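# Move the long cardboard box from desk to aisle-end shelf

## Task

Pick up the long cardboard box that sits on the desk and set it down on a shelf at the far end of the aisle (the shelf on either side is fine). It must rest directly on the shelf surface rather than on top of a carton, no part of it may overhang the shelf's front edge, and it must not be toppled or left tilted. It only counts if the box stays there by itself once the robot lets go.

## Robot and tools

Robot: a Hello Robot Stretch 3 with a single arm. It has a two-wheeled base (0.33 m long, 0.34 m wide), a lift that slides up a mast, and a telescoping arm that reaches out to the robot's RIGHT side, ending in a wrist and a two-finger gripper. The gripper cannot be moved forward by the arm; you drive the base for that. The base cannot strafe. It pivots on the spot about the point between the drive wheels, 0.05 m behind its front edge. With the arm pulled in and the wrist folded, a pivot sweeps a 0.28 m radius; an unfolded, level wrist reaches farther.

Frames: the base frame has its origin on the floor midway between the drive wheels, x forward, y left, z up. hand_pose is reported in it, located where the closed fingertips meet. The odometry frame is the base frame as it was at the scene's start; base_odometry heading runs -3.142 to 3.142, positive to the left, and counts wheel slip as travel.

Tool execute_actions takes "actions", a list run in order; an empty list just returns the current state and images. Each action may hold "robot", "steps" (integer 1 to 450 control steps at 30 per second, default 1) and "until" (a stop condition, only together with steps). An action with only steps just waits. "robot" is one command, a list of up to 8 commands run one after another, or {"stop": true} to brake everything and clear the queue. A command may contain:
- "base": exactly one of {"translate_m": d}, a relative straight drive in metres from the base's current spot, forward positive, |d| at most 1; or {"rotate_rad": d}, a relative turn in radians, counter-clockwise (left) positive, |d| at most 3.2. Offsets count from where the base is when that command begins.
- "joints": absolute targets by name; unnamed joints keep their current goal. lift_m 0 to 1.1 (arm height on mast, m); arm_m 0 to 0.52 (extension, m); wrist_yaw_rad -1.345 to 4.42 (0 along the arm, positive swings toward the front, 3.0 folded over the base); wrist_pitch_rad -1.57 to 0.451 (0 level, negative tips fingers down); wrist_roll_rad -2.911 to 2.911 (0 fingers side by side, level); gripper_m -0.089 to 0.179 (larger is wider; real fingertip gap is about 0.007 less when almost shut, 0.025 less fully open, zero below 0.007); head_pan_rad -3.953 to 1.73 (0 forward, positive left, -1.57 faces along the arm); head_tilt_rad -1.53 to 0.419 (negative looks down).
- "contact_limits": {"arm_m": effort percent 1 to 100}, how hard the arm may push before it halts; valid until arm_m's next command.
In a list, {"pause_s": s} waits up to 15 s. New commands act immediately and discard the rest of an earlier queue. A call with any invalid value is rejected entirely.

until: {"robot": {...}} with fields such as base_status, lift_m, lift_m_goal, lift_m_status (likewise for every joint), translate_m, rotate_rad, refusals, queue, queue_left, compared as [op, value] with "=", "!=", "<", "<=", ">", ">="; {"status": "ended"} means nothing is moving and no queue runs. {"any": {"status": "ended"}} fires when any one motion ends. A handy pattern: steps 450 with until {"robot": {"status": "ended"}}.

Speed: the base is fast (0.30 m/s, 1.9 rad/s) only when stowed: lift_m under 0.30, arm_m under 0.03, wrist_yaw_rad over 2.54; otherwise 0.10 m/s and 0.63 rad/s.

Gripping: command gripper_m below the box's width to clamp; lower squeezes harder, but a stall guard weakens an overly hard grip, so it may slip. Release by opening at least 0.02 above the touch value. Neither the reading nor "done" proves a hold; check images and effort.

Safe wrist moves: fold or unfold (yaw to 3.0) only with lift_m 0.32 to 0.95, pitch -0.4, roll near 0; once folded, lift may drop to 0.25. With yaw below -0.4 keep pitch -0.5 or lower.

Cameras: head_camera and nav_camera are aimed by the head joints; wrist_camera rides on the gripper. zoom_image takes "camera" (head_camera, nav_camera or wrist_camera) and "region" [x0, y0, x1, y1] in pixels of that camera's last image, top-left origin, at most 504 by 504.

Result lines: base_status and joint_status per part: moving, done, off_target (stuck away from goal, may still push), contact_stop (arm or lift hit something and went slack), time_out, stopped, not_commanded, torque_fault (wrist servo off for 10 s). The base bracket shows travel so far and goal. joint_goals, measured_speeds, motor_effort (percent, bracket = peak, biased and noisy), refusals, queue (idle, running, done, dropped, stopped), queue_left. Lines beginning refused:, dropped:, replaced: explain rejected or interrupted goals. robot.on_its_own reports goals the robot changed, slack or switched-off joints, resting motors with unusual effort, and base lean of 3 degrees or more. base_tilt gives forward/right lean in degrees. lidar_m: 12 distances from the base origin, sector 1 straight ahead, counter-clockwise (4th left, 7th behind, 10th right), in a plane 0.17 m up; "-" is nothing seen. wrist_depth_mm and head_depth_mm are 7x7 grids of median depth.

finished_scene takes "scene", the current scene's number; call it only after every motion has ended and the box rests freely on the shelf, since it cannot be undone.

Avoid: dropping or slamming the box, pushing hard with the arm while the gripper is above about 0.45 m (the robot may tip), a second push after a contact_stop, driving while the gripper pushes on or hooks something fixed, snagging furniture (especially reversing). If tipping, reverse the last move in small steps, pull the gripper free, and lower lift_m to about 0.2. Occasionally a loose object may be nudged by an outside disturbance. The simulation keeps running while you think, and less robot time is better.

Each tool is called after "Emit:" by a JSON object that holds its "name" and its "arguments".

## Session

Emit:
{"name": "execute_actions", "arguments": {"actions": []}}

Scene clock: 0.00 s.
robot.base_odometry: x=+0.000 y=+0.000 heading=+0.000 (m, m, rad; robot's odometry frame)
robot.turned_by_wheels: +0.000 (rad since the last result)
robot.turned_by_imu: +0.000 (rad since the last result)
robot.base_tilt: forward=-1.4 right=-0.2 (deg)
robot.lidar_m: 2.19 1.53 1.39 1.41 1.71 1.56 1.58 1.24 1.51 1.19 1.89 2.19
robot.head_depth_mm: 1970 2014 2013 2049 2051 2089 1969 / 1956 2116 2136 2165 2188 2190 1973 / 1948 2209 2233 2264 2258 2306 1983 / 1961 2322 2355 2378 2397 2417 1994 / 1920 2423 2437 2492 2525 2549 2019 / 1907 2552 2596 2648 2626 2611 2032 / 1891 2666 2756 2750 2797 2796 2036
robot.base_status: not_commanded
robot.joint_positions: lift_m=+0.465 arm_m=+0.000 wrist_yaw_rad=+2.891 wrist_pitch_rad=-0.489 wrist_roll_rad=+0.012 gripper_m=+0.037 head_pan_rad=+0.008 head_tilt_rad=-0.003
robot.joint_goals: lift_m=+0.465 arm_m=+0.000 wrist_yaw_rad=+2.891 wrist_pitch_rad=-0.489 wrist_roll_rad=+0.012 gripper_m=+0.037 head_pan_rad=+0.008 head_tilt_rad=-0.003
robot.joint_status: lift_m=not_commanded arm_m=not_commanded wrist_yaw_rad=not_commanded wrist_pitch_rad=not_commanded wrist_roll_rad=not_commanded gripper_m=not_commanded head_pan_rad=not_commanded head_tilt_rad=not_commanded
robot.measured_speeds: translate_m=+0.000 rotate_rad=+0.000 lift_m=+0.000 arm_m=+0.000 wrist_yaw_rad=+0.000 wrist_pitch_rad=+0.000 wrist_roll_rad=+0.000 head_pan_rad=+0.000 head_tilt_rad=+0.000
robot: refusals=0 queue=idle queue_left=0
robot.motor_effort: left_wheel=+0 right_wheel=+0 lift_m=+35 arm_m=+0 wrist_yaw_rad=+0 wrist_pitch_rad=+5 wrist_roll_rad=+0 gripper_m=-1 head_pan_rad=+0 head_tilt_rad=+3 (%)
robot.hand_pose: x=+0.0320 y=+0.0635 z=+0.4618 quat_wxyz=(+0.256, +0.706, +0.083, +0.655) (m; robot's base frame)
robot.wrist_depth_mm: - - - - - - - / - - - - - - - / - - - - - - - / - - 925 938 937 895 870 / 831 776 816 780 769 752 748 / 691 686 - 665 - 645 621 / 596 597 593 589 573 566 560
pictures: head_camera (sideways: a quarter turn clockwise sets it upright), nav_camera (sideways: a quarter turn counterclockwise sets it upright), wrist_camera
Images, in order (width x height): head_camera 896x504, nav_camera 672x504, wrist_camera 644x364.

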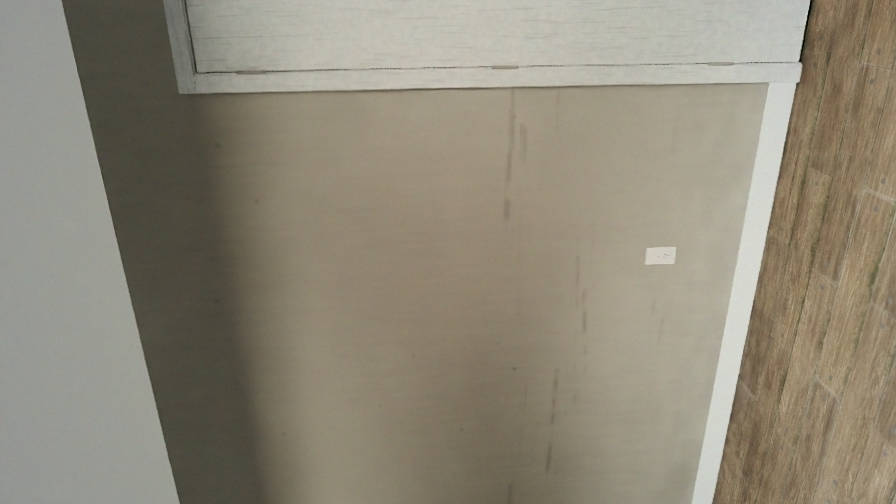

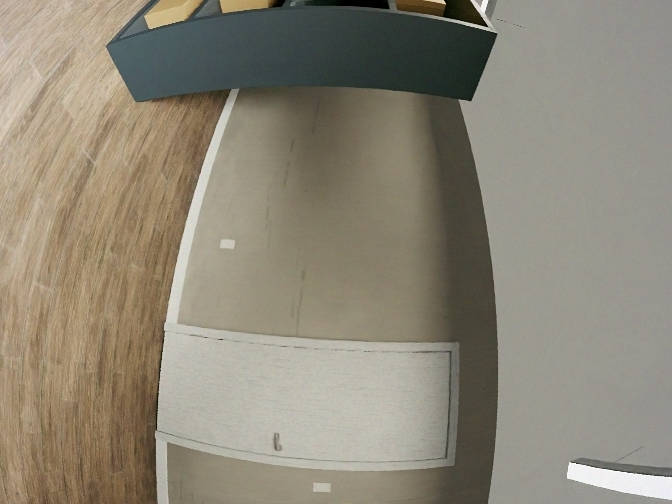

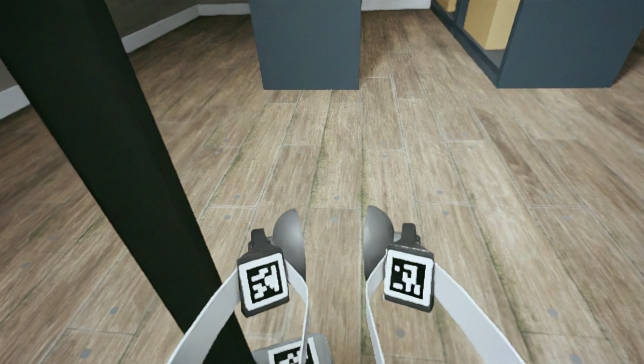

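Look right and behind for the desk.

Emit:
{"name": "execute_actions", "arguments": {"actions": [{"robot":{"joints":{"head_pan_rad":-1.8,"head_tilt_rad":-0.5}},"steps":450,"until":{"robot":{"status":"ended"}}}]}}

Scene clock: 3.90 s.
robot.base_odometry: x=+0.000 y=+0.000 heading=+0.000 (m, m, rad; robot's odometry frame)
robot.turned_by_wheels: +0.000 (rad since the last result)
robot.turned_by_imu: +0.000 (rad since the last result)
robot.base_tilt: forward=-1.6 right=-0.2 (deg)
robot.lidar_m: 2.20 1.53 1.40 1.41 1.71 1.56 1.58 1.24 1.51 1.19 1.89 2.19
robot.head_depth_mm: 1203 1324 1436 1070 901 1485 1231 / 1233 1349 1475 1125 940 1485 1249 / 1247 1367 1490 1139 948 1501 1245 / 1267 1392 1509 1146 1720 1518 1247 / 1284 1413 1554 1154 1728 1515 1255 / 1304 1445 1564 1168 1462 1490 1259 / 1328 1456 1626 1169 1809 1536 1264
robot.base_status: not_commanded
robot.joint_positions: lift_m=+0.465 arm_m=+0.000 wrist_yaw_rad=+2.891 wrist_pitch_rad=-0.489 wrist_roll_rad=+0.012 gripper_m=+0.037 head_pan_rad=-1.793 head_tilt_rad=-0.494
robot.joint_goals: lift_m=+0.465 arm_m=+0.000 wrist_yaw_rad=+2.891 wrist_pitch_rad=-0.489 wrist_roll_rad=+0.012 gripper_m=+0.037 head_pan_rad=-1.800 head_tilt_rad=-0.500
robot.joint_status: lift_m=not_commanded arm_m=not_commanded wrist_yaw_rad=not_commanded wrist_pitch_rad=not_commanded wrist_roll_rad=not_commanded gripper_m=not_commanded head_pan_rad=done head_tilt_rad=done
robot.measured_speeds: translate_m=+0.000 rotate_rad=+0.000 lift_m=+0.000 arm_m=+0.000 wrist_yaw_rad=+0.000 wrist_pitch_rad=+0.000 wrist_roll_rad=+0.000 head_pan_rad=+0.000 head_tilt_rad=+0.000
robot: refusals=0 queue=done queue_left=0
robot.motor_effort: left_wheel=+0(0) right_wheel=-1(1) lift_m=+35(35) arm_m=+0(0) wrist_yaw_rad=+0(0) wrist_pitch_rad=+5(5) wrist_roll_rad=+0(0) gripper_m=-1(1) head_pan_rad=-4(33) head_tilt_rad=-4(39) (%)
robot.hand_pose: x=+0.0320 y=+0.0635 z=+0.4618 quat_wxyz=(+0.256, +0.706, +0.083, +0.655) (m; robot's base frame)
robot.wrist_depth_mm: - - - - - - - / - - - - - - - / - - - - - - - / - - 959 916 915 897 884 / 830 761 807 772 780 735 746 / 688 669 - 672 - 656 639 / 600 589 593 586 570 553 564
pictures: head_camera (sideways: a quarter turn clockwise sets it upright), nav_camera (sideways: a quarter turn counterclockwise sets it upright), wrist_camera
Images, in order (width x height): head_camera 896x504, nav_camera 672x504, wrist_camera 644x364.

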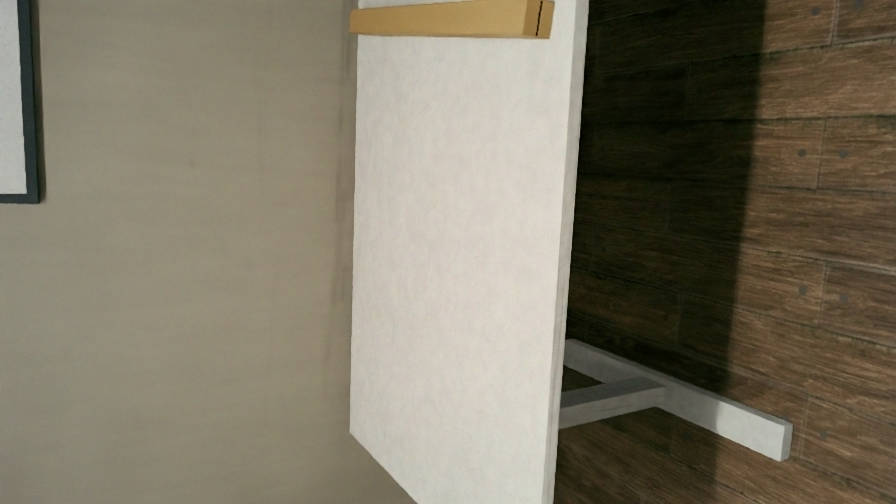

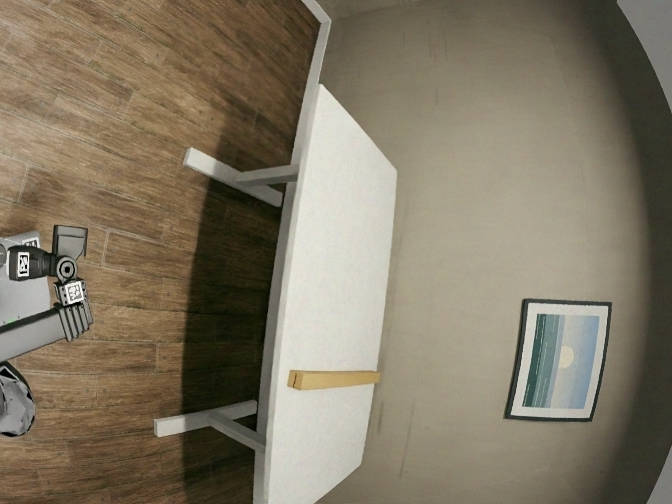

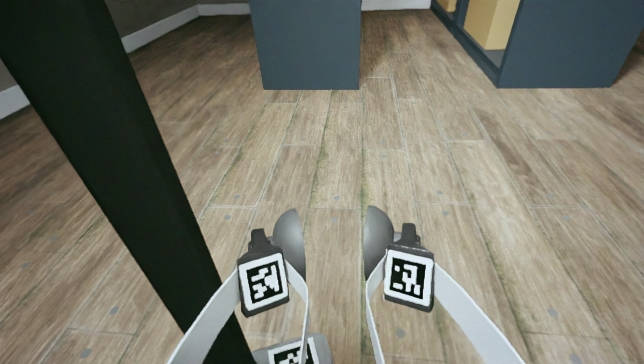

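Emit:
{"name": "execute_actions", "arguments": {"actions": [{"robot":[{"base":{"rotate_rad":0.68}},{"base":{"translate_m":-0.62}},{"base":{"rotate_rad":-0.68},"joints":{"head_pan_rad":-1.57,"head_tilt_rad":-0.6,"lift_m":0.9}},{"joints":{"wrist_yaw_rad":0,"wrist_pitch_rad":-0.4,"gripper_m":0.12}}],"steps":450,"until":{"robot":{"status":"ended"}}}]}}

Scene clock: 30.83 s.
robot.base_odometry: x=-0.482 y=-0.390 heading=+0.000 (m, m, rad; robot's odometry frame)
robot.turned_by_wheels: +0.000 (rad since the last result)
robot.turned_by_imu: -0.002 (rad since the last result)
robot.base_tilt: forward=-1.6 right=-0.2 (deg)
robot.lidar_m: 2.51 2.15 1.93 2.12 1.38 1.26 1.27 0.61 0.97 0.98 1.00 2.46
robot.head_depth_mm: 764 847 946 916 747 615 521 / 792 879 986 964 708 617 524 / 819 916 1034 970 757 582 515 / 853 951 1086 975 763 623 493 / 886 991 1143 982 766 626 529 / 922 1048 1189 987 773 629 531 / 960 1093 1234 997 775 633 557
robot.base_status: done (rotate_rad -0.6798 of -0.6800)
robot.joint_positions: lift_m=+0.465 arm_m=+0.000 wrist_yaw_rad=+2.891 wrist_pitch_rad=-0.490 wrist_roll_rad=+0.012 gripper_m=+0.037 head_pan_rad=-1.577 head_tilt_rad=-0.593
robot.joint_goals: lift_m=+0.465 arm_m=+0.000 wrist_yaw_rad=+2.891 wrist_pitch_rad=-0.490 wrist_roll_rad=+0.012 gripper_m=+0.037 head_pan_rad=-1.570 head_tilt_rad=-0.600
robot.joint_status: lift_m=contact_stop arm_m=not_commanded wrist_yaw_rad=not_commanded wrist_pitch_rad=not_commanded wrist_roll_rad=not_commanded gripper_m=not_commanded head_pan_rad=done head_tilt_rad=done
robot.measured_speeds: translate_m=+0.000 rotate_rad=+0.000 lift_m=+0.000 arm_m=+0.000 wrist_yaw_rad=+0.000 wrist_pitch_rad=+0.000 wrist_roll_rad=+0.000 head_pan_rad=+0.000 head_tilt_rad=+0.000
robot: refusals=0 queue=dropped queue_left=0
robot.on_its_own: lift_m is slack since a contact_stop, until your next command for it (your +0.900 is given up)
robot.motor_effort: left_wheel=+4(9) right_wheel=-3(12) lift_m=+35(75) arm_m=+0(0) wrist_yaw_rad=+0(0) wrist_pitch_rad=+6(6) wrist_roll_rad=+0(0) gripper_m=-1(0) head_pan_rad=+3(18) head_tilt_rad=-4(17) (%)
robot.hand_pose: x=+0.0319 y=+0.0634 z=+0.4622 quat_wxyz=(+0.256, +0.706, +0.083, +0.655) (m; robot's base frame)
robot.wrist_depth_mm: - - - - - - - / - - - - - - - / - - - - - - - / - - 980 914 900 911 898 / 799 798 800 761 773 756 757 / 712 666 - 649 - 649 632 / 604 598 595 578 576 552 546
pictures: head_camera (sideways: a quarter turn clockwise sets it upright), nav_camera (sideways: a quarter turn counterclockwise sets it upright), wrist_camera
dropped: robot: command 2 of its queue: lift_m: contact_stop
Images, in order (width x height): head_camera 896x504, nav_camera 672x504, wrist_camera 644x364.

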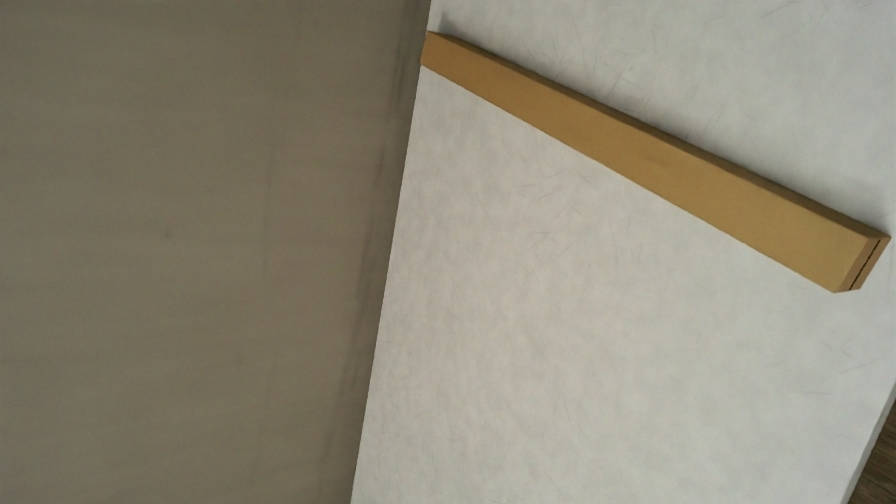

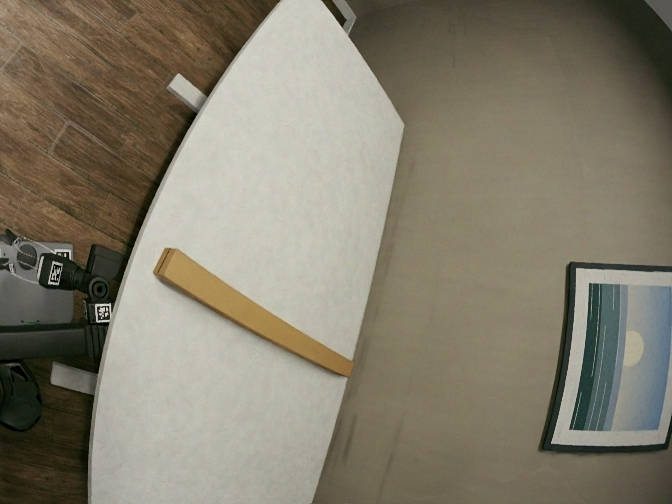

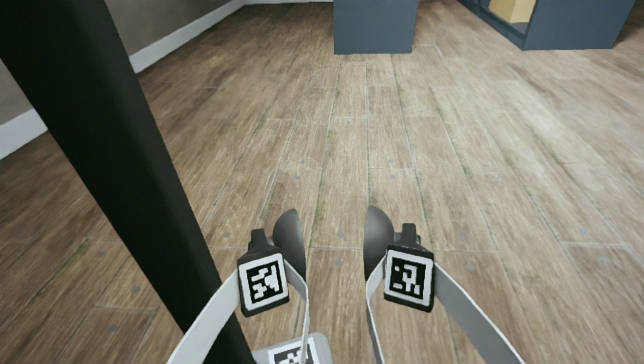

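Emit:
{"name": "execute_actions", "arguments": {"actions": [{"robot":[{"joints":{"lift_m":0.93}},{"joints":{"wrist_yaw_rad":-0.3,"wrist_pitch_rad":-1.2,"gripper_m":0.12}}],"steps":450,"until":{"robot":{"status":"ended"}}}]}}

Scene clock: 34.63 s.
robot.base_odometry: x=-0.482 y=-0.390 heading=+0.000 (m, m, rad; robot's odometry frame)
robot.turned_by_wheels: +0.000 (rad since the last result)
robot.turned_by_imu: +0.000 (rad since the last result)
robot.base_tilt: forward=-1.6 right=-0.2 (deg)
robot.lidar_m: 2.51 2.15 1.94 2.12 1.37 1.26 1.27 0.61 0.98 0.98 1.00 2.46
robot.head_depth_mm: 763 845 949 916 749 614 521 / 791 881 988 964 708 617 523 / 820 913 1035 968 757 581 514 / 851 958 1080 980 760 624 492 / 886 991 1132 984 766 625 530 / 920 1043 1181 990 770 631 531 / 960 1092 1232 996 773 629 556
robot.base_status: done (rotate_rad -0.6799 of -0.6800)
robot.joint_positions: lift_m=+0.466 arm_m=+0.000 wrist_yaw_rad=+2.891 wrist_pitch_rad=-0.490 wrist_roll_rad=+0.012 gripper_m=+0.037 head_pan_rad=-1.577 head_tilt_rad=-0.593
robot.joint_goals: lift_m=+0.466 arm_m=+0.000 wrist_yaw_rad=+2.891 wrist_pitch_rad=-0.490 wrist_roll_rad=+0.012 gripper_m=+0.037 head_pan_rad=-1.570 head_tilt_rad=-0.600
robot.joint_status: lift_m=contact_stop arm_m=not_commanded wrist_yaw_rad=not_commanded wrist_pitch_rad=not_commanded wrist_roll_rad=not_commanded gripper_m=not_commanded head_pan_rad=done head_tilt_rad=done
robot.measured_speeds: translate_m=+0.000 rotate_rad=+0.000 lift_m=-0.005 arm_m=+0.000 wrist_yaw_rad=+0.000 wrist_pitch_rad=+0.000 wrist_roll_rad=+0.000 head_pan_rad=+0.000 head_tilt_rad=+0.000
robot: refusals=0 queue=dropped queue_left=0
robot.on_its_own: lift_m is slack since a contact_stop, until your next command for it (your +0.930 is given up)
robot.motor_effort: left_wheel=+3(4) right_wheel=-2(3) lift_m=+55(75) arm_m=+1(0) wrist_yaw_rad=+0(0) wrist_pitch_rad=+6(5) wrist_roll_rad=+0(0) gripper_m=+0(0) head_pan_rad=+2(3) head_tilt_rad=-4(4) (%)
robot.hand_pose: x=+0.0319 y=+0.0635 z=+0.4629 quat_wxyz=(+0.256, +0.706, +0.083, +0.655) (m; robot's base frame)
robot.wrist_depth_mm: - - - - - - - / - - - - - - - / - - - - - - - / - - 965 931 889 891 860 / 816 798 813 777 792 746 731 / 674 681 - 661 - 645 626 / 588 595 600 600 565 571 561
pictures: head_camera (sideways: a quarter turn clockwise sets it upright), nav_camera (sideways: a quarter turn counterclockwise sets it upright), wrist_camera
dropped: robot: command 0 of its queue: lift_m: contact_stop
Images, in order (width x height): head_camera 896x504, nav_camera 672x504, wrist_camera 644x364.

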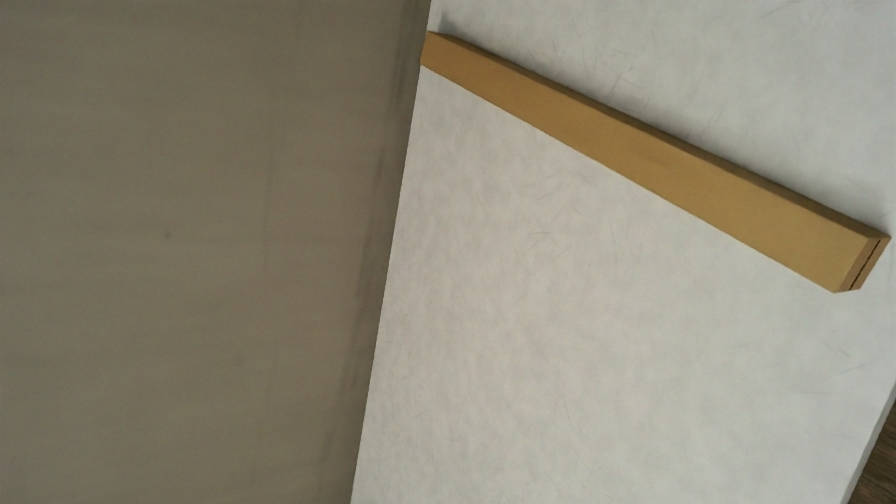

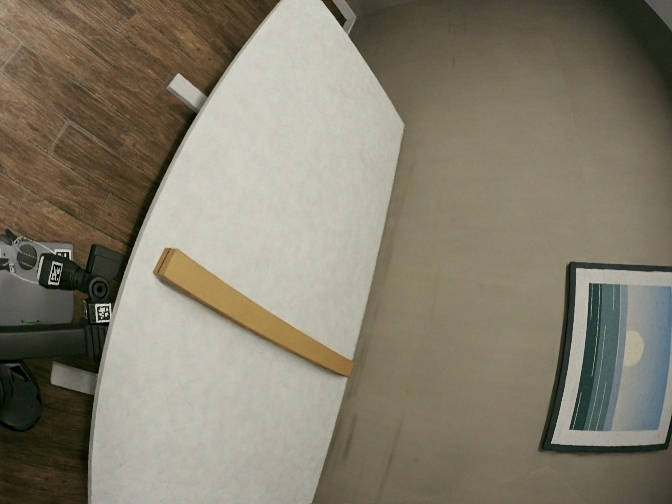

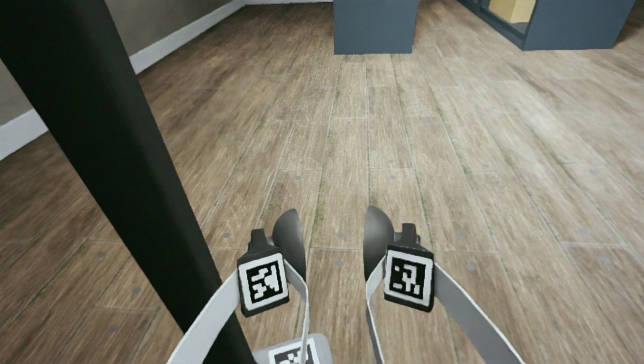

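Emit:
{"name": "execute_actions", "arguments": {"actions": [{"robot":[{"joints":{"wrist_yaw_rad":0.0,"wrist_pitch_rad":-0.4}},{"joints":{"lift_m":0.93}}],"steps":450,"until":{"robot":{"status":"ended"}}}]}}

Scene clock: 40.33 s.
robot.base_odometry: x=-0.482 y=-0.390 heading=+0.000 (m, m, rad; robot's odometry frame)
robot.turned_by_wheels: +0.000 (rad since the last result)
robot.turned_by_imu: +0.000 (rad since the last result)
robot.base_tilt: forward=-1.5 right=-0.2 (deg)
robot.lidar_m: 2.52 2.15 1.93 2.12 1.37 1.26 1.27 0.61 0.97 0.98 1.01 2.46
robot.head_depth_mm: 764 845 944 915 747 615 520 / 793 879 990 965 711 617 523 / 818 919 1037 969 757 582 515 / 850 951 1090 977 762 623 492 / 885 994 1138 983 765 627 529 / 921 1043 1182 989 771 627 531 / 962 1093 1236 1002 772 632 557
robot.base_status: done (rotate_rad -0.6799 of -0.6800)
robot.joint_positions: lift_m=+0.466 arm_m=+0.000 wrist_yaw_rad=+0.003 wrist_pitch_rad=-0.419 wrist_roll_rad=+0.012 gripper_m=+0.037 head_pan_rad=-1.577 head_tilt_rad=-0.593
robot.joint_goals: lift_m=+0.466 arm_m=+0.000 wrist_yaw_rad=+0.000 wrist_pitch_rad=-0.400 wrist_roll_rad=+0.012 gripper_m=+0.037 head_pan_rad=-1.570 head_tilt_rad=-0.600
robot.joint_status: lift_m=contact_stop arm_m=not_commanded wrist_yaw_rad=done wrist_pitch_rad=done wrist_roll_rad=not_commanded gripper_m=not_commanded head_pan_rad=done head_tilt_rad=done
robot.measured_speeds: translate_m=+0.000 rotate_rad=+0.000 lift_m=-0.005 arm_m=+0.000 wrist_yaw_rad=+0.000 wrist_pitch_rad=+0.000 wrist_roll_rad=+0.000 head_pan_rad=+0.000 head_tilt_rad=+0.000
robot: refusals=0 queue=dropped queue_left=0
robot.on_its_own: lift_m is slack since a contact_stop, until your next command for it (your +0.930 is given up)
robot.motor_effort: left_wheel=+3(3) right_wheel=-2(2) lift_m=+53(75) arm_m=+1(1) wrist_yaw_rad=-2(4) wrist_pitch_rad=+8(8) wrist_roll_rad=+0(0) gripper_m=+0(1) head_pan_rad=+2(3) head_tilt_rad=-4(4) (%)
robot.hand_pose: x=-0.0209 y=-0.3689 z=+0.4783 quat_wxyz=(+0.688, +0.147, -0.695, -0.148) (m; robot's base frame)
robot.wrist_depth_mm: - 883 767 699 647 596 542 / - 981 894 751 706 631 586 / - - 943 831 775 693 631 / 707 - - 953 833 729 685 / 763 892 848 842 859 759 733 / 710 726 749 687 - 682 629 / 634 627 604 588 589 592 589
pictures: head_camera (sideways: a quarter turn clockwise sets it upright), nav_camera (sideways: a quarter turn counterclockwise sets it upright), wrist_camera
Images, in order (width x height): head_camera 896x504, nav_camera 672x504, wrist_camera 644x364.

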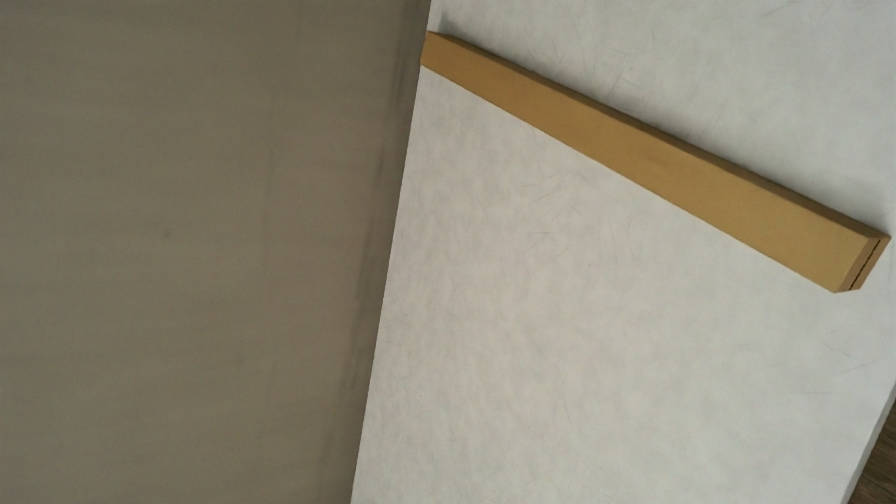

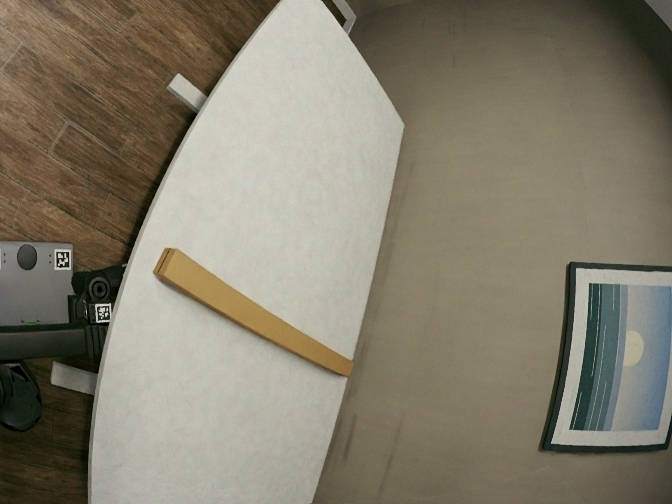

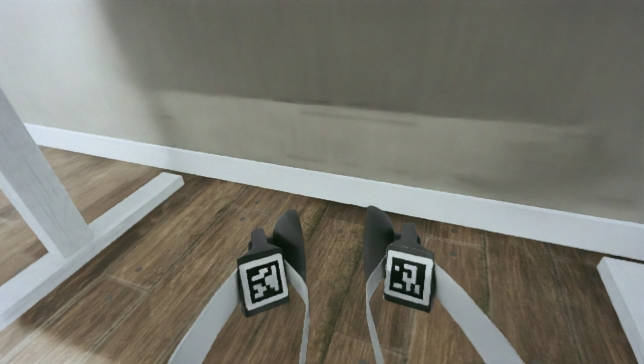

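Emit:
{"name": "execute_actions", "arguments": {"actions": [{"robot":[{"joints":{"lift_m":0.40}},{"joints":{"lift_m":0.93}}],"steps":450,"until":{"robot":{"status":"ended"}}}]}}

Scene clock: 45.60 s.
robot.base_odometry: x=-0.482 y=-0.390 heading=+0.000 (m, m, rad; robot's odometry frame)
robot.turned_by_wheels: +0.000 (rad since the last result)
robot.turned_by_imu: +0.000 (rad since the last result)
robot.base_tilt: forward=-1.5 right=-0.2 (deg)
robot.lidar_m: 2.52 2.16 1.93 2.12 1.38 1.26 1.27 0.61 0.97 0.98 1.00 2.46
robot.head_depth_mm: 762 844 946 919 749 615 520 / 794 881 989 956 707 617 522 / 818 915 1033 969 755 580 514 / 852 958 1085 971 761 623 493 / 880 992 1139 983 762 626 530 / 921 1043 1186 987 770 628 531 / 959 1093 1230 998 772 632 557
robot.base_status: done (rotate_rad -0.6799 of -0.6800)
robot.joint_positions: lift_m=+0.466 arm_m=+0.000 wrist_yaw_rad=+0.002 wrist_pitch_rad=-0.416 wrist_roll_rad=+0.012 gripper_m=+0.037 head_pan_rad=-1.577 head_tilt_rad=-0.593
robot.joint_goals: lift_m=+0.466 arm_m=+0.000 wrist_yaw_rad=+0.000 wrist_pitch_rad=-0.400 wrist_roll_rad=+0.012 gripper_m=+0.037 head_pan_rad=-1.570 head_tilt_rad=-0.600
robot.joint_status: lift_m=contact_stop arm_m=not_commanded wrist_yaw_rad=done wrist_pitch_rad=done wrist_roll_rad=not_commanded gripper_m=not_commanded head_pan_rad=done head_tilt_rad=done
robot.measured_speeds: translate_m=+0.000 rotate_rad=+0.001 lift_m=-0.010 arm_m=+0.000 wrist_yaw_rad=+0.000 wrist_pitch_rad=+0.000 wrist_roll_rad=+0.000 head_pan_rad=+0.000 head_tilt_rad=+0.000
robot: refusals=0 queue=dropped queue_left=0
robot.on_its_own: lift_m is slack since a contact_stop, until your next command for it (your +0.930 is given up)
robot.motor_effort: left_wheel=+1(3) right_wheel=-1(2) lift_m=+50(75) arm_m=+1(1) wrist_yaw_rad=-1(2) wrist_pitch_rad=+7(8) wrist_roll_rad=+0(0) gripper_m=-1(0) head_pan_rad=+2(3) head_tilt_rad=-4(5) (%)
robot.hand_pose: x=-0.0212 y=-0.3692 z=+0.4790 quat_wxyz=(+0.688, +0.146, -0.695, -0.147) (m; robot's base frame)
robot.wrist_depth_mm: - 851 781 723 642 590 544 / - 962 864 759 677 636 575 / - - 934 851 748 681 624 / 706 - - 947 843 734 659 / 783 842 879 850 832 801 712 / 723 746 747 703 - 686 649 / 627 638 615 612 601 603 583
pictures: head_camera (sideways: a quarter turn clockwise sets it upright), nav_camera (sideways: a quarter turn counterclockwise sets it upright), wrist_camera
Images, in order (width x height): head_camera 896x504, nav_camera 672x504, wrist_camera 644x364.

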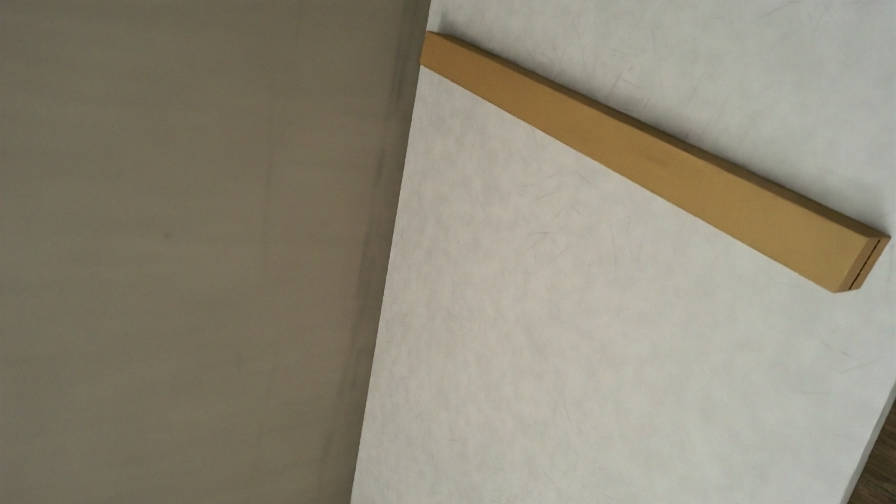

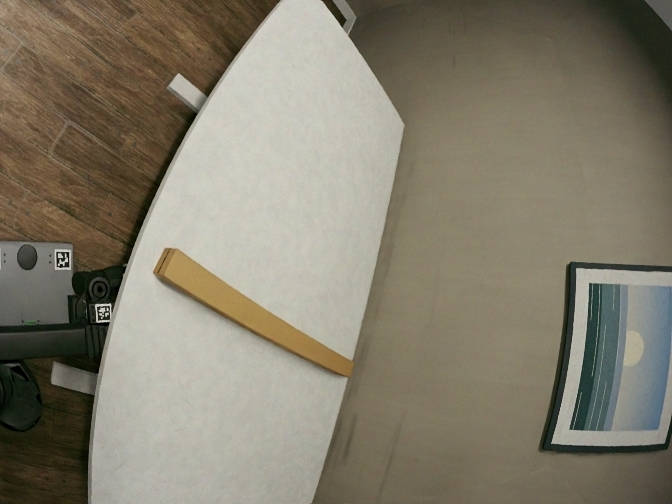

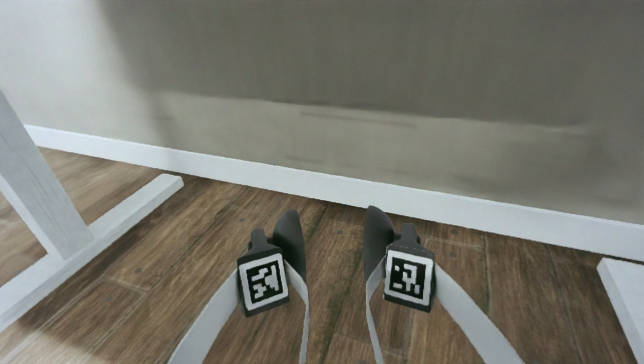

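Emit:
{"name": "execute_actions", "arguments": {"actions": [{"robot":{"joints":{"head_tilt_rad":-1.4,"head_pan_rad":-1.0}},"steps":450,"until":{"robot":{"status":"ended"}}}]}}

Scene clock: 55.53 s.
robot.base_odometry: x=-0.482 y=-0.390 heading=+0.000 (m, m, rad; robot's odometry frame)
robot.turned_by_wheels: +0.000 (rad since the last result)
robot.turned_by_imu: +0.000 (rad since the last result)
robot.base_tilt: forward=-1.6 right=-0.2 (deg)
robot.lidar_m: 2.51 2.16 1.93 2.12 1.37 1.26 1.27 0.61 0.97 0.98 1.00 2.46
robot.head_depth_mm: 601 582 558 546 1223 1207 1157 / 603 584 557 552 - - - / 605 584 573 1288 - - 1163 / 608 589 1320 1284 - - - / 608 1354 1325 1288 1254 1217 1175 / 616 1367 1325 1296 1250 1217 1178 / 1419 1376 1328 1288 1250 1207 1180
robot.base_status: done (rotate_rad -0.6799 of -0.6800)
robot.joint_positions: lift_m=+0.466 arm_m=+0.000 wrist_yaw_rad=+0.002 wrist_pitch_rad=-0.416 wrist_roll_rad=+0.012 gripper_m=+0.037 head_pan_rad=-1.007 head_tilt_rad=-1.383
robot.joint_goals: lift_m=+0.466 arm_m=+0.000 wrist_yaw_rad=+0.000 wrist_pitch_rad=-0.400 wrist_roll_rad=+0.012 gripper_m=+0.037 head_pan_rad=-1.000 head_tilt_rad=-1.400
robot.joint_status: lift_m=contact_stop arm_m=not_commanded wrist_yaw_rad=done wrist_pitch_rad=done wrist_roll_rad=not_commanded gripper_m=not_commanded head_pan_rad=done head_tilt_rad=done
robot.measured_speeds: translate_m=+0.000 rotate_rad=+0.000 lift_m=+0.000 arm_m=+0.000 wrist_yaw_rad=+0.000 wrist_pitch_rad=+0.000 wrist_roll_rad=+0.000 head_pan_rad=+0.000 head_tilt_rad=+0.000
robot: refusals=0 queue=done queue_left=0
robot.on_its_own: lift_m is slack since a contact_stop, until your next command for it (your +0.930 is given up)
robot.motor_effort: left_wheel=+3(2) right_wheel=-2(2) lift_m=+35(42) arm_m=+0(0) wrist_yaw_rad=-1(1) wrist_pitch_rad=+7(7) wrist_roll_rad=+0(0) gripper_m=-1(0) head_pan_rad=+4(29) head_tilt_rad=-10(55) (%)
robot.hand_pose: x=-0.0212 y=-0.3692 z=+0.4788 quat_wxyz=(+0.688, +0.146, -0.695, -0.147) (m; robot's base frame)
robot.wrist_depth_mm: - 878 764 709 640 583 549 / - 969 824 757 696 619 578 / - - 948 838 738 679 622 / 711 - - 930 829 747 680 / 778 879 867 858 847 781 739 / 734 743 754 679 - 695 664 / 632 609 629 599 609 593 593
pictures: head_camera (sideways: a quarter turn clockwise sets it upright), nav_camera (sideways: a quarter turn counterclockwise sets it upright), wrist_camera
Images, in order (width x height): head_camera 896x504, nav_camera 672x504, wrist_camera 644x364.

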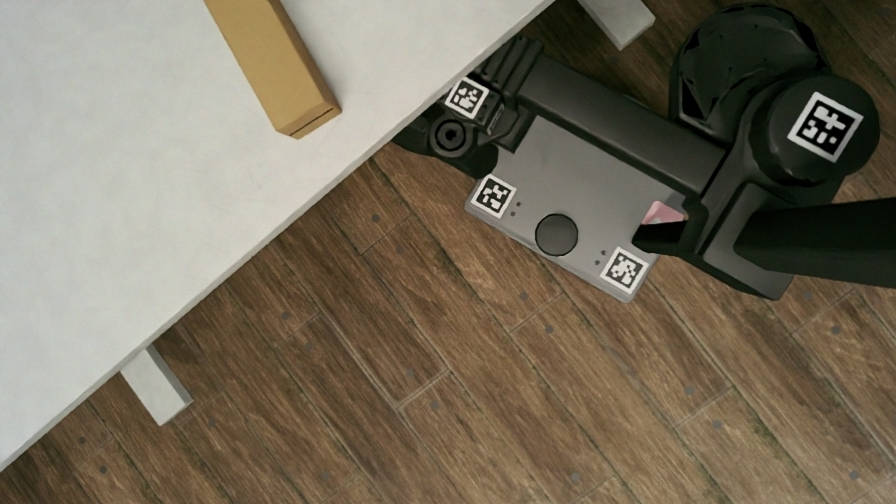

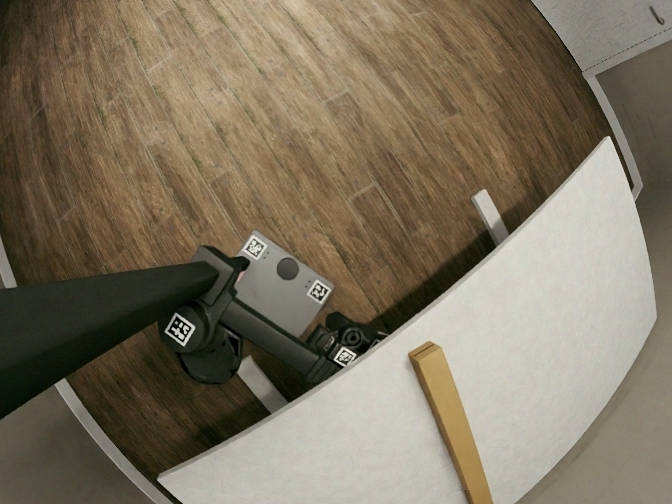

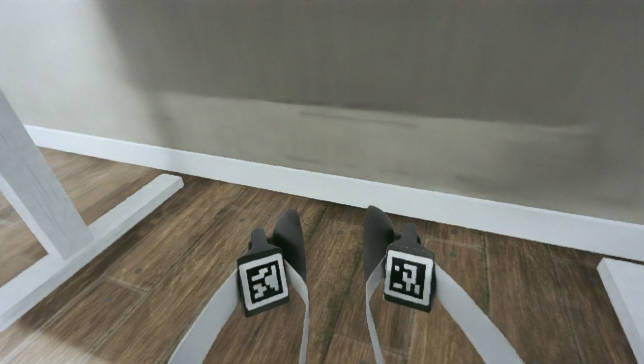

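Emit:
{"name": "execute_actions", "arguments": {"actions": [{"robot":{"joints":{"wrist_pitch_rad":0.45,"lift_m":0.5}},"steps":200,"until":{"robot":{"status":"ended"}}}]}}

Scene clock: 62.23 s.
robot.base_odometry: x=-0.482 y=-0.390 heading=+0.000 (m, m, rad; robot's odometry frame)
robot.turned_by_wheels: +0.000 (rad since the last result)
robot.turned_by_imu: +0.000 (rad since the last result)
robot.base_tilt: forward=-1.5 right=-0.1 (deg)
robot.lidar_m: 2.51 2.15 1.93 2.12 1.38 1.26 1.27 0.61 0.97 0.98 1.00 2.46
robot.head_depth_mm: 601 581 557 546 1226 1207 1166 / 602 583 555 553 - - - / 604 583 573 1281 - - 1156 / 606 590 1317 1277 - - - / 608 1357 1326 1291 1242 1215 1176 / 616 1368 1335 1288 1253 1215 1177 / 1423 1382 1329 1293 1255 1219 1183
robot.base_status: done (rotate_rad -0.6798 of -0.6800)
robot.joint_positions: lift_m=+0.465 arm_m=+0.000 wrist_yaw_rad=+0.002 wrist_pitch_rad=+0.378 wrist_roll_rad=+0.012 gripper_m=+0.037 head_pan_rad=-1.007 head_tilt_rad=-1.384
robot.joint_goals: lift_m=+0.465 arm_m=+0.000 wrist_yaw_rad=+0.000 wrist_pitch_rad=+0.450 wrist_roll_rad=+0.012 gripper_m=+0.037 head_pan_rad=-1.000 head_tilt_rad=-1.400
robot.joint_status: lift_m=contact_stop arm_m=not_commanded wrist_yaw_rad=done wrist_pitch_rad=off_target wrist_roll_rad=not_commanded gripper_m=not_commanded head_pan_rad=done head_tilt_rad=done
robot.measured_speeds: translate_m=+0.000 rotate_rad=+0.000 lift_m=-0.003 arm_m=+0.000 wrist_yaw_rad=+0.000 wrist_pitch_rad=+0.024 wrist_roll_rad=+0.000 head_pan_rad=+0.000 head_tilt_rad=+0.000
robot: refusals=0 queue=dropped queue_left=0
robot.on_its_own: lift_m is slack since a contact_stop, until your next command for it (your +0.500 is given up)
robot.motor_effort: left_wheel=+3(4) right_wheel=-3(2) lift_m=+39(75) arm_m=+1(1) wrist_yaw_rad=-1(1) wrist_pitch_rad=+29(33) wrist_roll_rad=+0(0) gripper_m=-1(1) head_pan_rad=+1(2) head_tilt_rad=-10(11) (%)
robot.hand_pose: x=-0.0210 y=-0.3917 z=+0.6755 quat_wxyz=(+0.690, -0.131, -0.699, +0.134) (m; robot's base frame)
robot.wrist_depth_mm: - - - - - - - / - 49 48 49 50 51 51 / - 64 65 67 69 71 74 / 116 111 117 122 130 138 146 / 382 343 311 272 247 227 208 / - - 894 789 - 625 585 / - 957 829 757 660 613 570
pictures: head_camera (sideways: a quarter turn clockwise sets it upright), nav_camera (sideways: a quarter turn counterclockwise sets it upright), wrist_camera
Images, in order (width x height): head_camera 896x504, nav_camera 672x504, wrist_camera 644x364.

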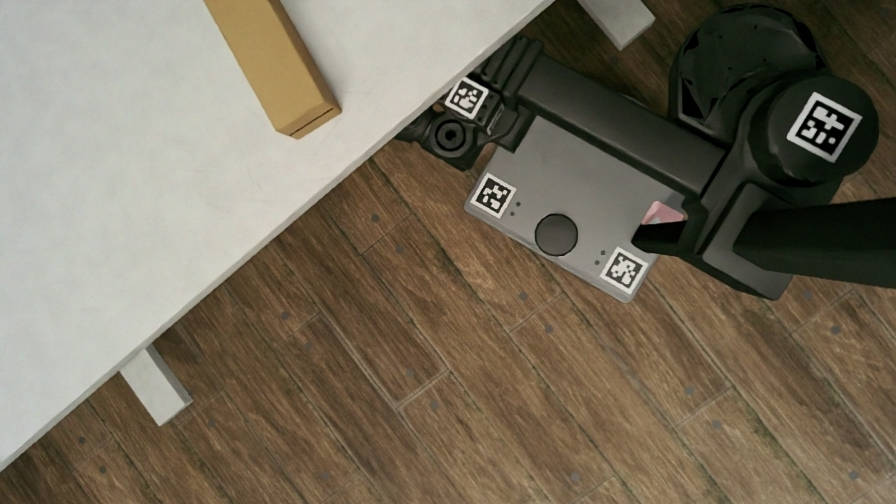

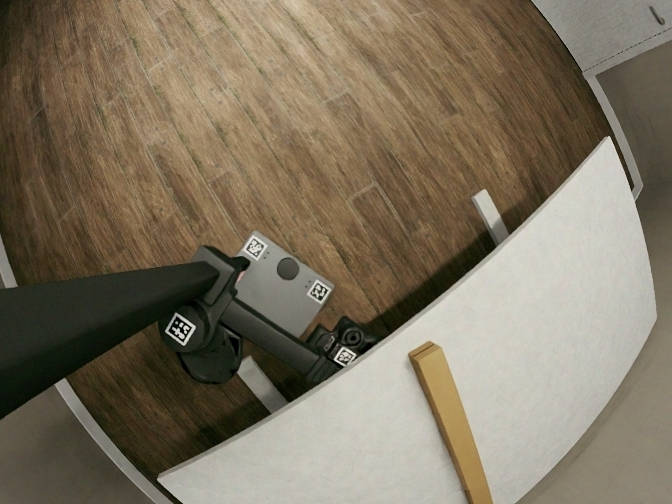

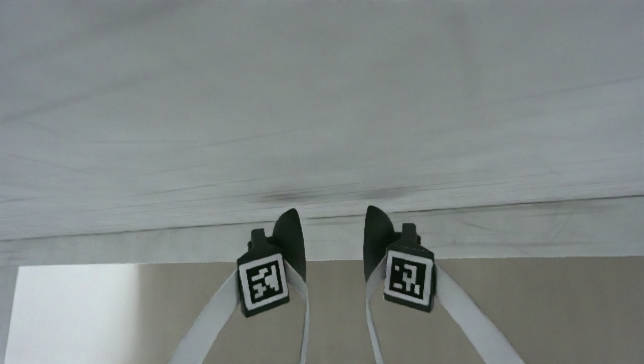

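Emit:
{"name": "execute_actions", "arguments": {"actions": [{"robot":[{"joints":{"wrist_pitch_rad":-0.4}},{"base":{"rotate_rad":1.57}},{"base":{"translate_m":0.2}},{"base":{"rotate_rad":-1.57}},{"joints":{"wrist_roll_rad":1.57,"gripper_m":0.175}},{"joints":{"wrist_pitch_rad":0.45}}],"steps":450,"until":{"robot":{"status":"ended"}}},{"steps":300,"until":{"robot":{"status":"ended"}}}]}}

Scene clock: 95.50 s.
robot.base_odometry: x=-0.482 y=-0.190 heading=+0.000 (m, m, rad; robot's odometry frame)
robot.turned_by_wheels: +0.000 (rad since the last result)
robot.turned_by_imu: -0.038 (rad since the last result)
robot.base_tilt: forward=-1.4 right=-0.1 (deg)
robot.lidar_m: 2.57 2.01 1.75 2.12 1.33 1.19 1.20 1.29 0.75 1.16 1.16 2.55
robot.head_depth_mm: 594 584 1294 1269 1237 1210 1166 / 600 1346 1316 - - - 1158 / 617 1361 1313 1281 - - 1164 / 1382 1359 1315 1278 - - - / 1379 1362 1320 1286 1245 1214 1180 / 1410 1365 1328 1288 1251 1220 1183 / 1406 1378 1332 1291 1259 1225 1186
robot.base_status: done (rotate_rad -1.5698 of -1.5700)
robot.joint_positions: lift_m=+0.444 arm_m=+0.000 wrist_yaw_rad=+0.000 wrist_pitch_rad=+0.266 wrist_roll_rad=+1.565 gripper_m=+0.175 head_pan_rad=-0.996 head_tilt_rad=-1.394
robot.joint_goals: lift_m=+0.444 arm_m=+0.000 wrist_yaw_rad=+0.000 wrist_pitch_rad=+0.450 wrist_roll_rad=+1.570 gripper_m=+0.175 head_pan_rad=-1.000 head_tilt_rad=-1.400
robot.joint_status: lift_m=contact_stop arm_m=not_commanded wrist_yaw_rad=done wrist_pitch_rad=off_target wrist_roll_rad=done gripper_m=done head_pan_rad=done head_tilt_rad=done
robot.measured_speeds: translate_m=+0.000 rotate_rad=+0.000 lift_m=-0.004 arm_m=+0.000 wrist_yaw_rad=+0.000 wrist_pitch_rad=+0.024 wrist_roll_rad=+0.000 head_pan_rad=+0.000 head_tilt_rad=+0.000
robot: refusals=0 queue=dropped queue_left=0
robot.on_its_own: lift_m is slack since a contact_stop, until your next command for it (your +0.500 is given up); wrist_pitch_rad is at rest, and its effort (+75) is outside its rest range (-20 to +32)
robot.motor_effort: left_wheel=+4(79) right_wheel=-3(56) lift_m=+40(73) arm_m=+0(0) wrist_yaw_rad=+0(3) wrist_pitch_rad=+75(78) wrist_roll_rad=+1(4) gripper_m=+20(83) head_pan_rad=-1(2) head_tilt_rad=-3(10) (%)
robot.hand_pose: x=-0.0213 y=-0.3983 z=+0.6261 quat_wxyz=(+0.003, +0.000, -0.991, +0.132) (m; robot's base frame)
robot.wrist_depth_mm: 111 134 204 373 749 727 716 / 121 134 205 391 815 783 731 / - 135 206 425 901 806 783 / - 140 208 436 949 877 843 / - 151 225 442 - - 908 / - - 246 449 - - - / - - 209 452 - - 952
pictures: head_camera (sideways: a quarter turn clockwise sets it upright), nav_camera (sideways: a quarter turn counterclockwise sets it upright), wrist_camera
Images, in order (width x height): head_camera 896x504, nav_camera 672x504, wrist_camera 644x364.

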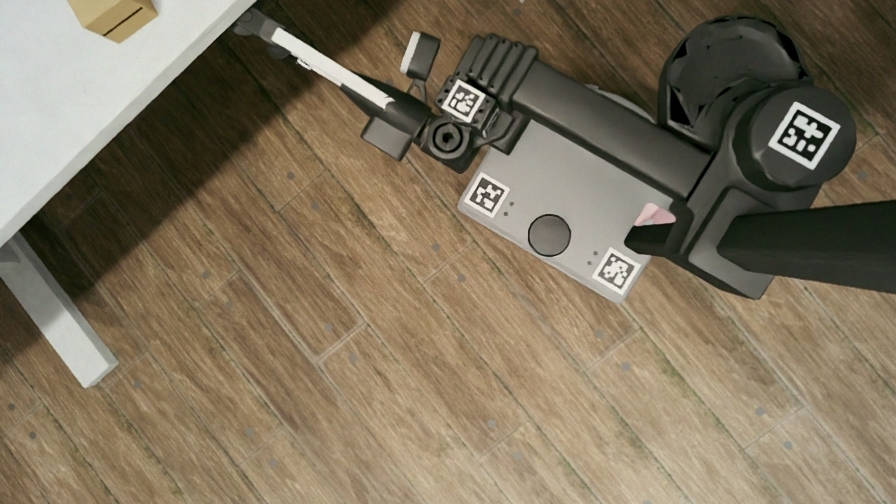

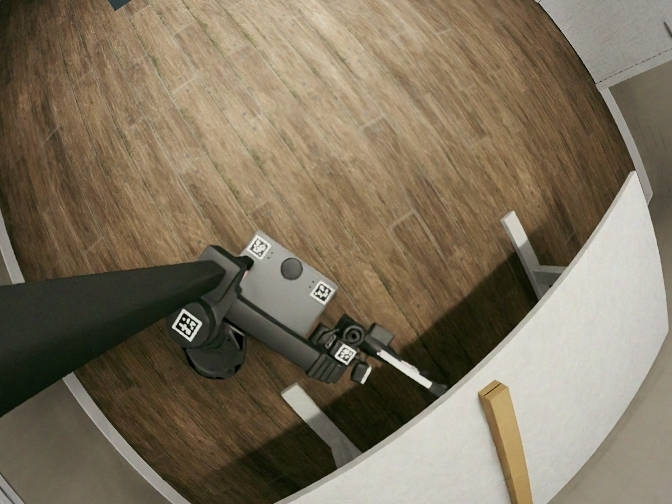

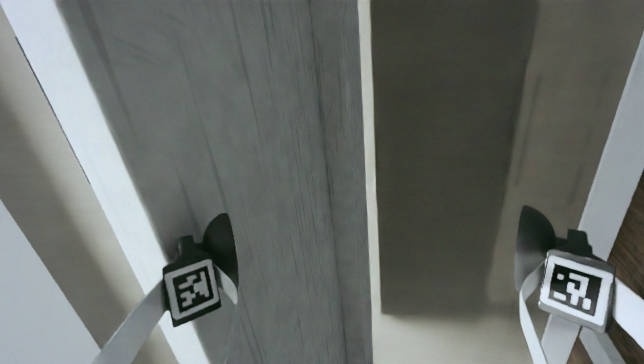

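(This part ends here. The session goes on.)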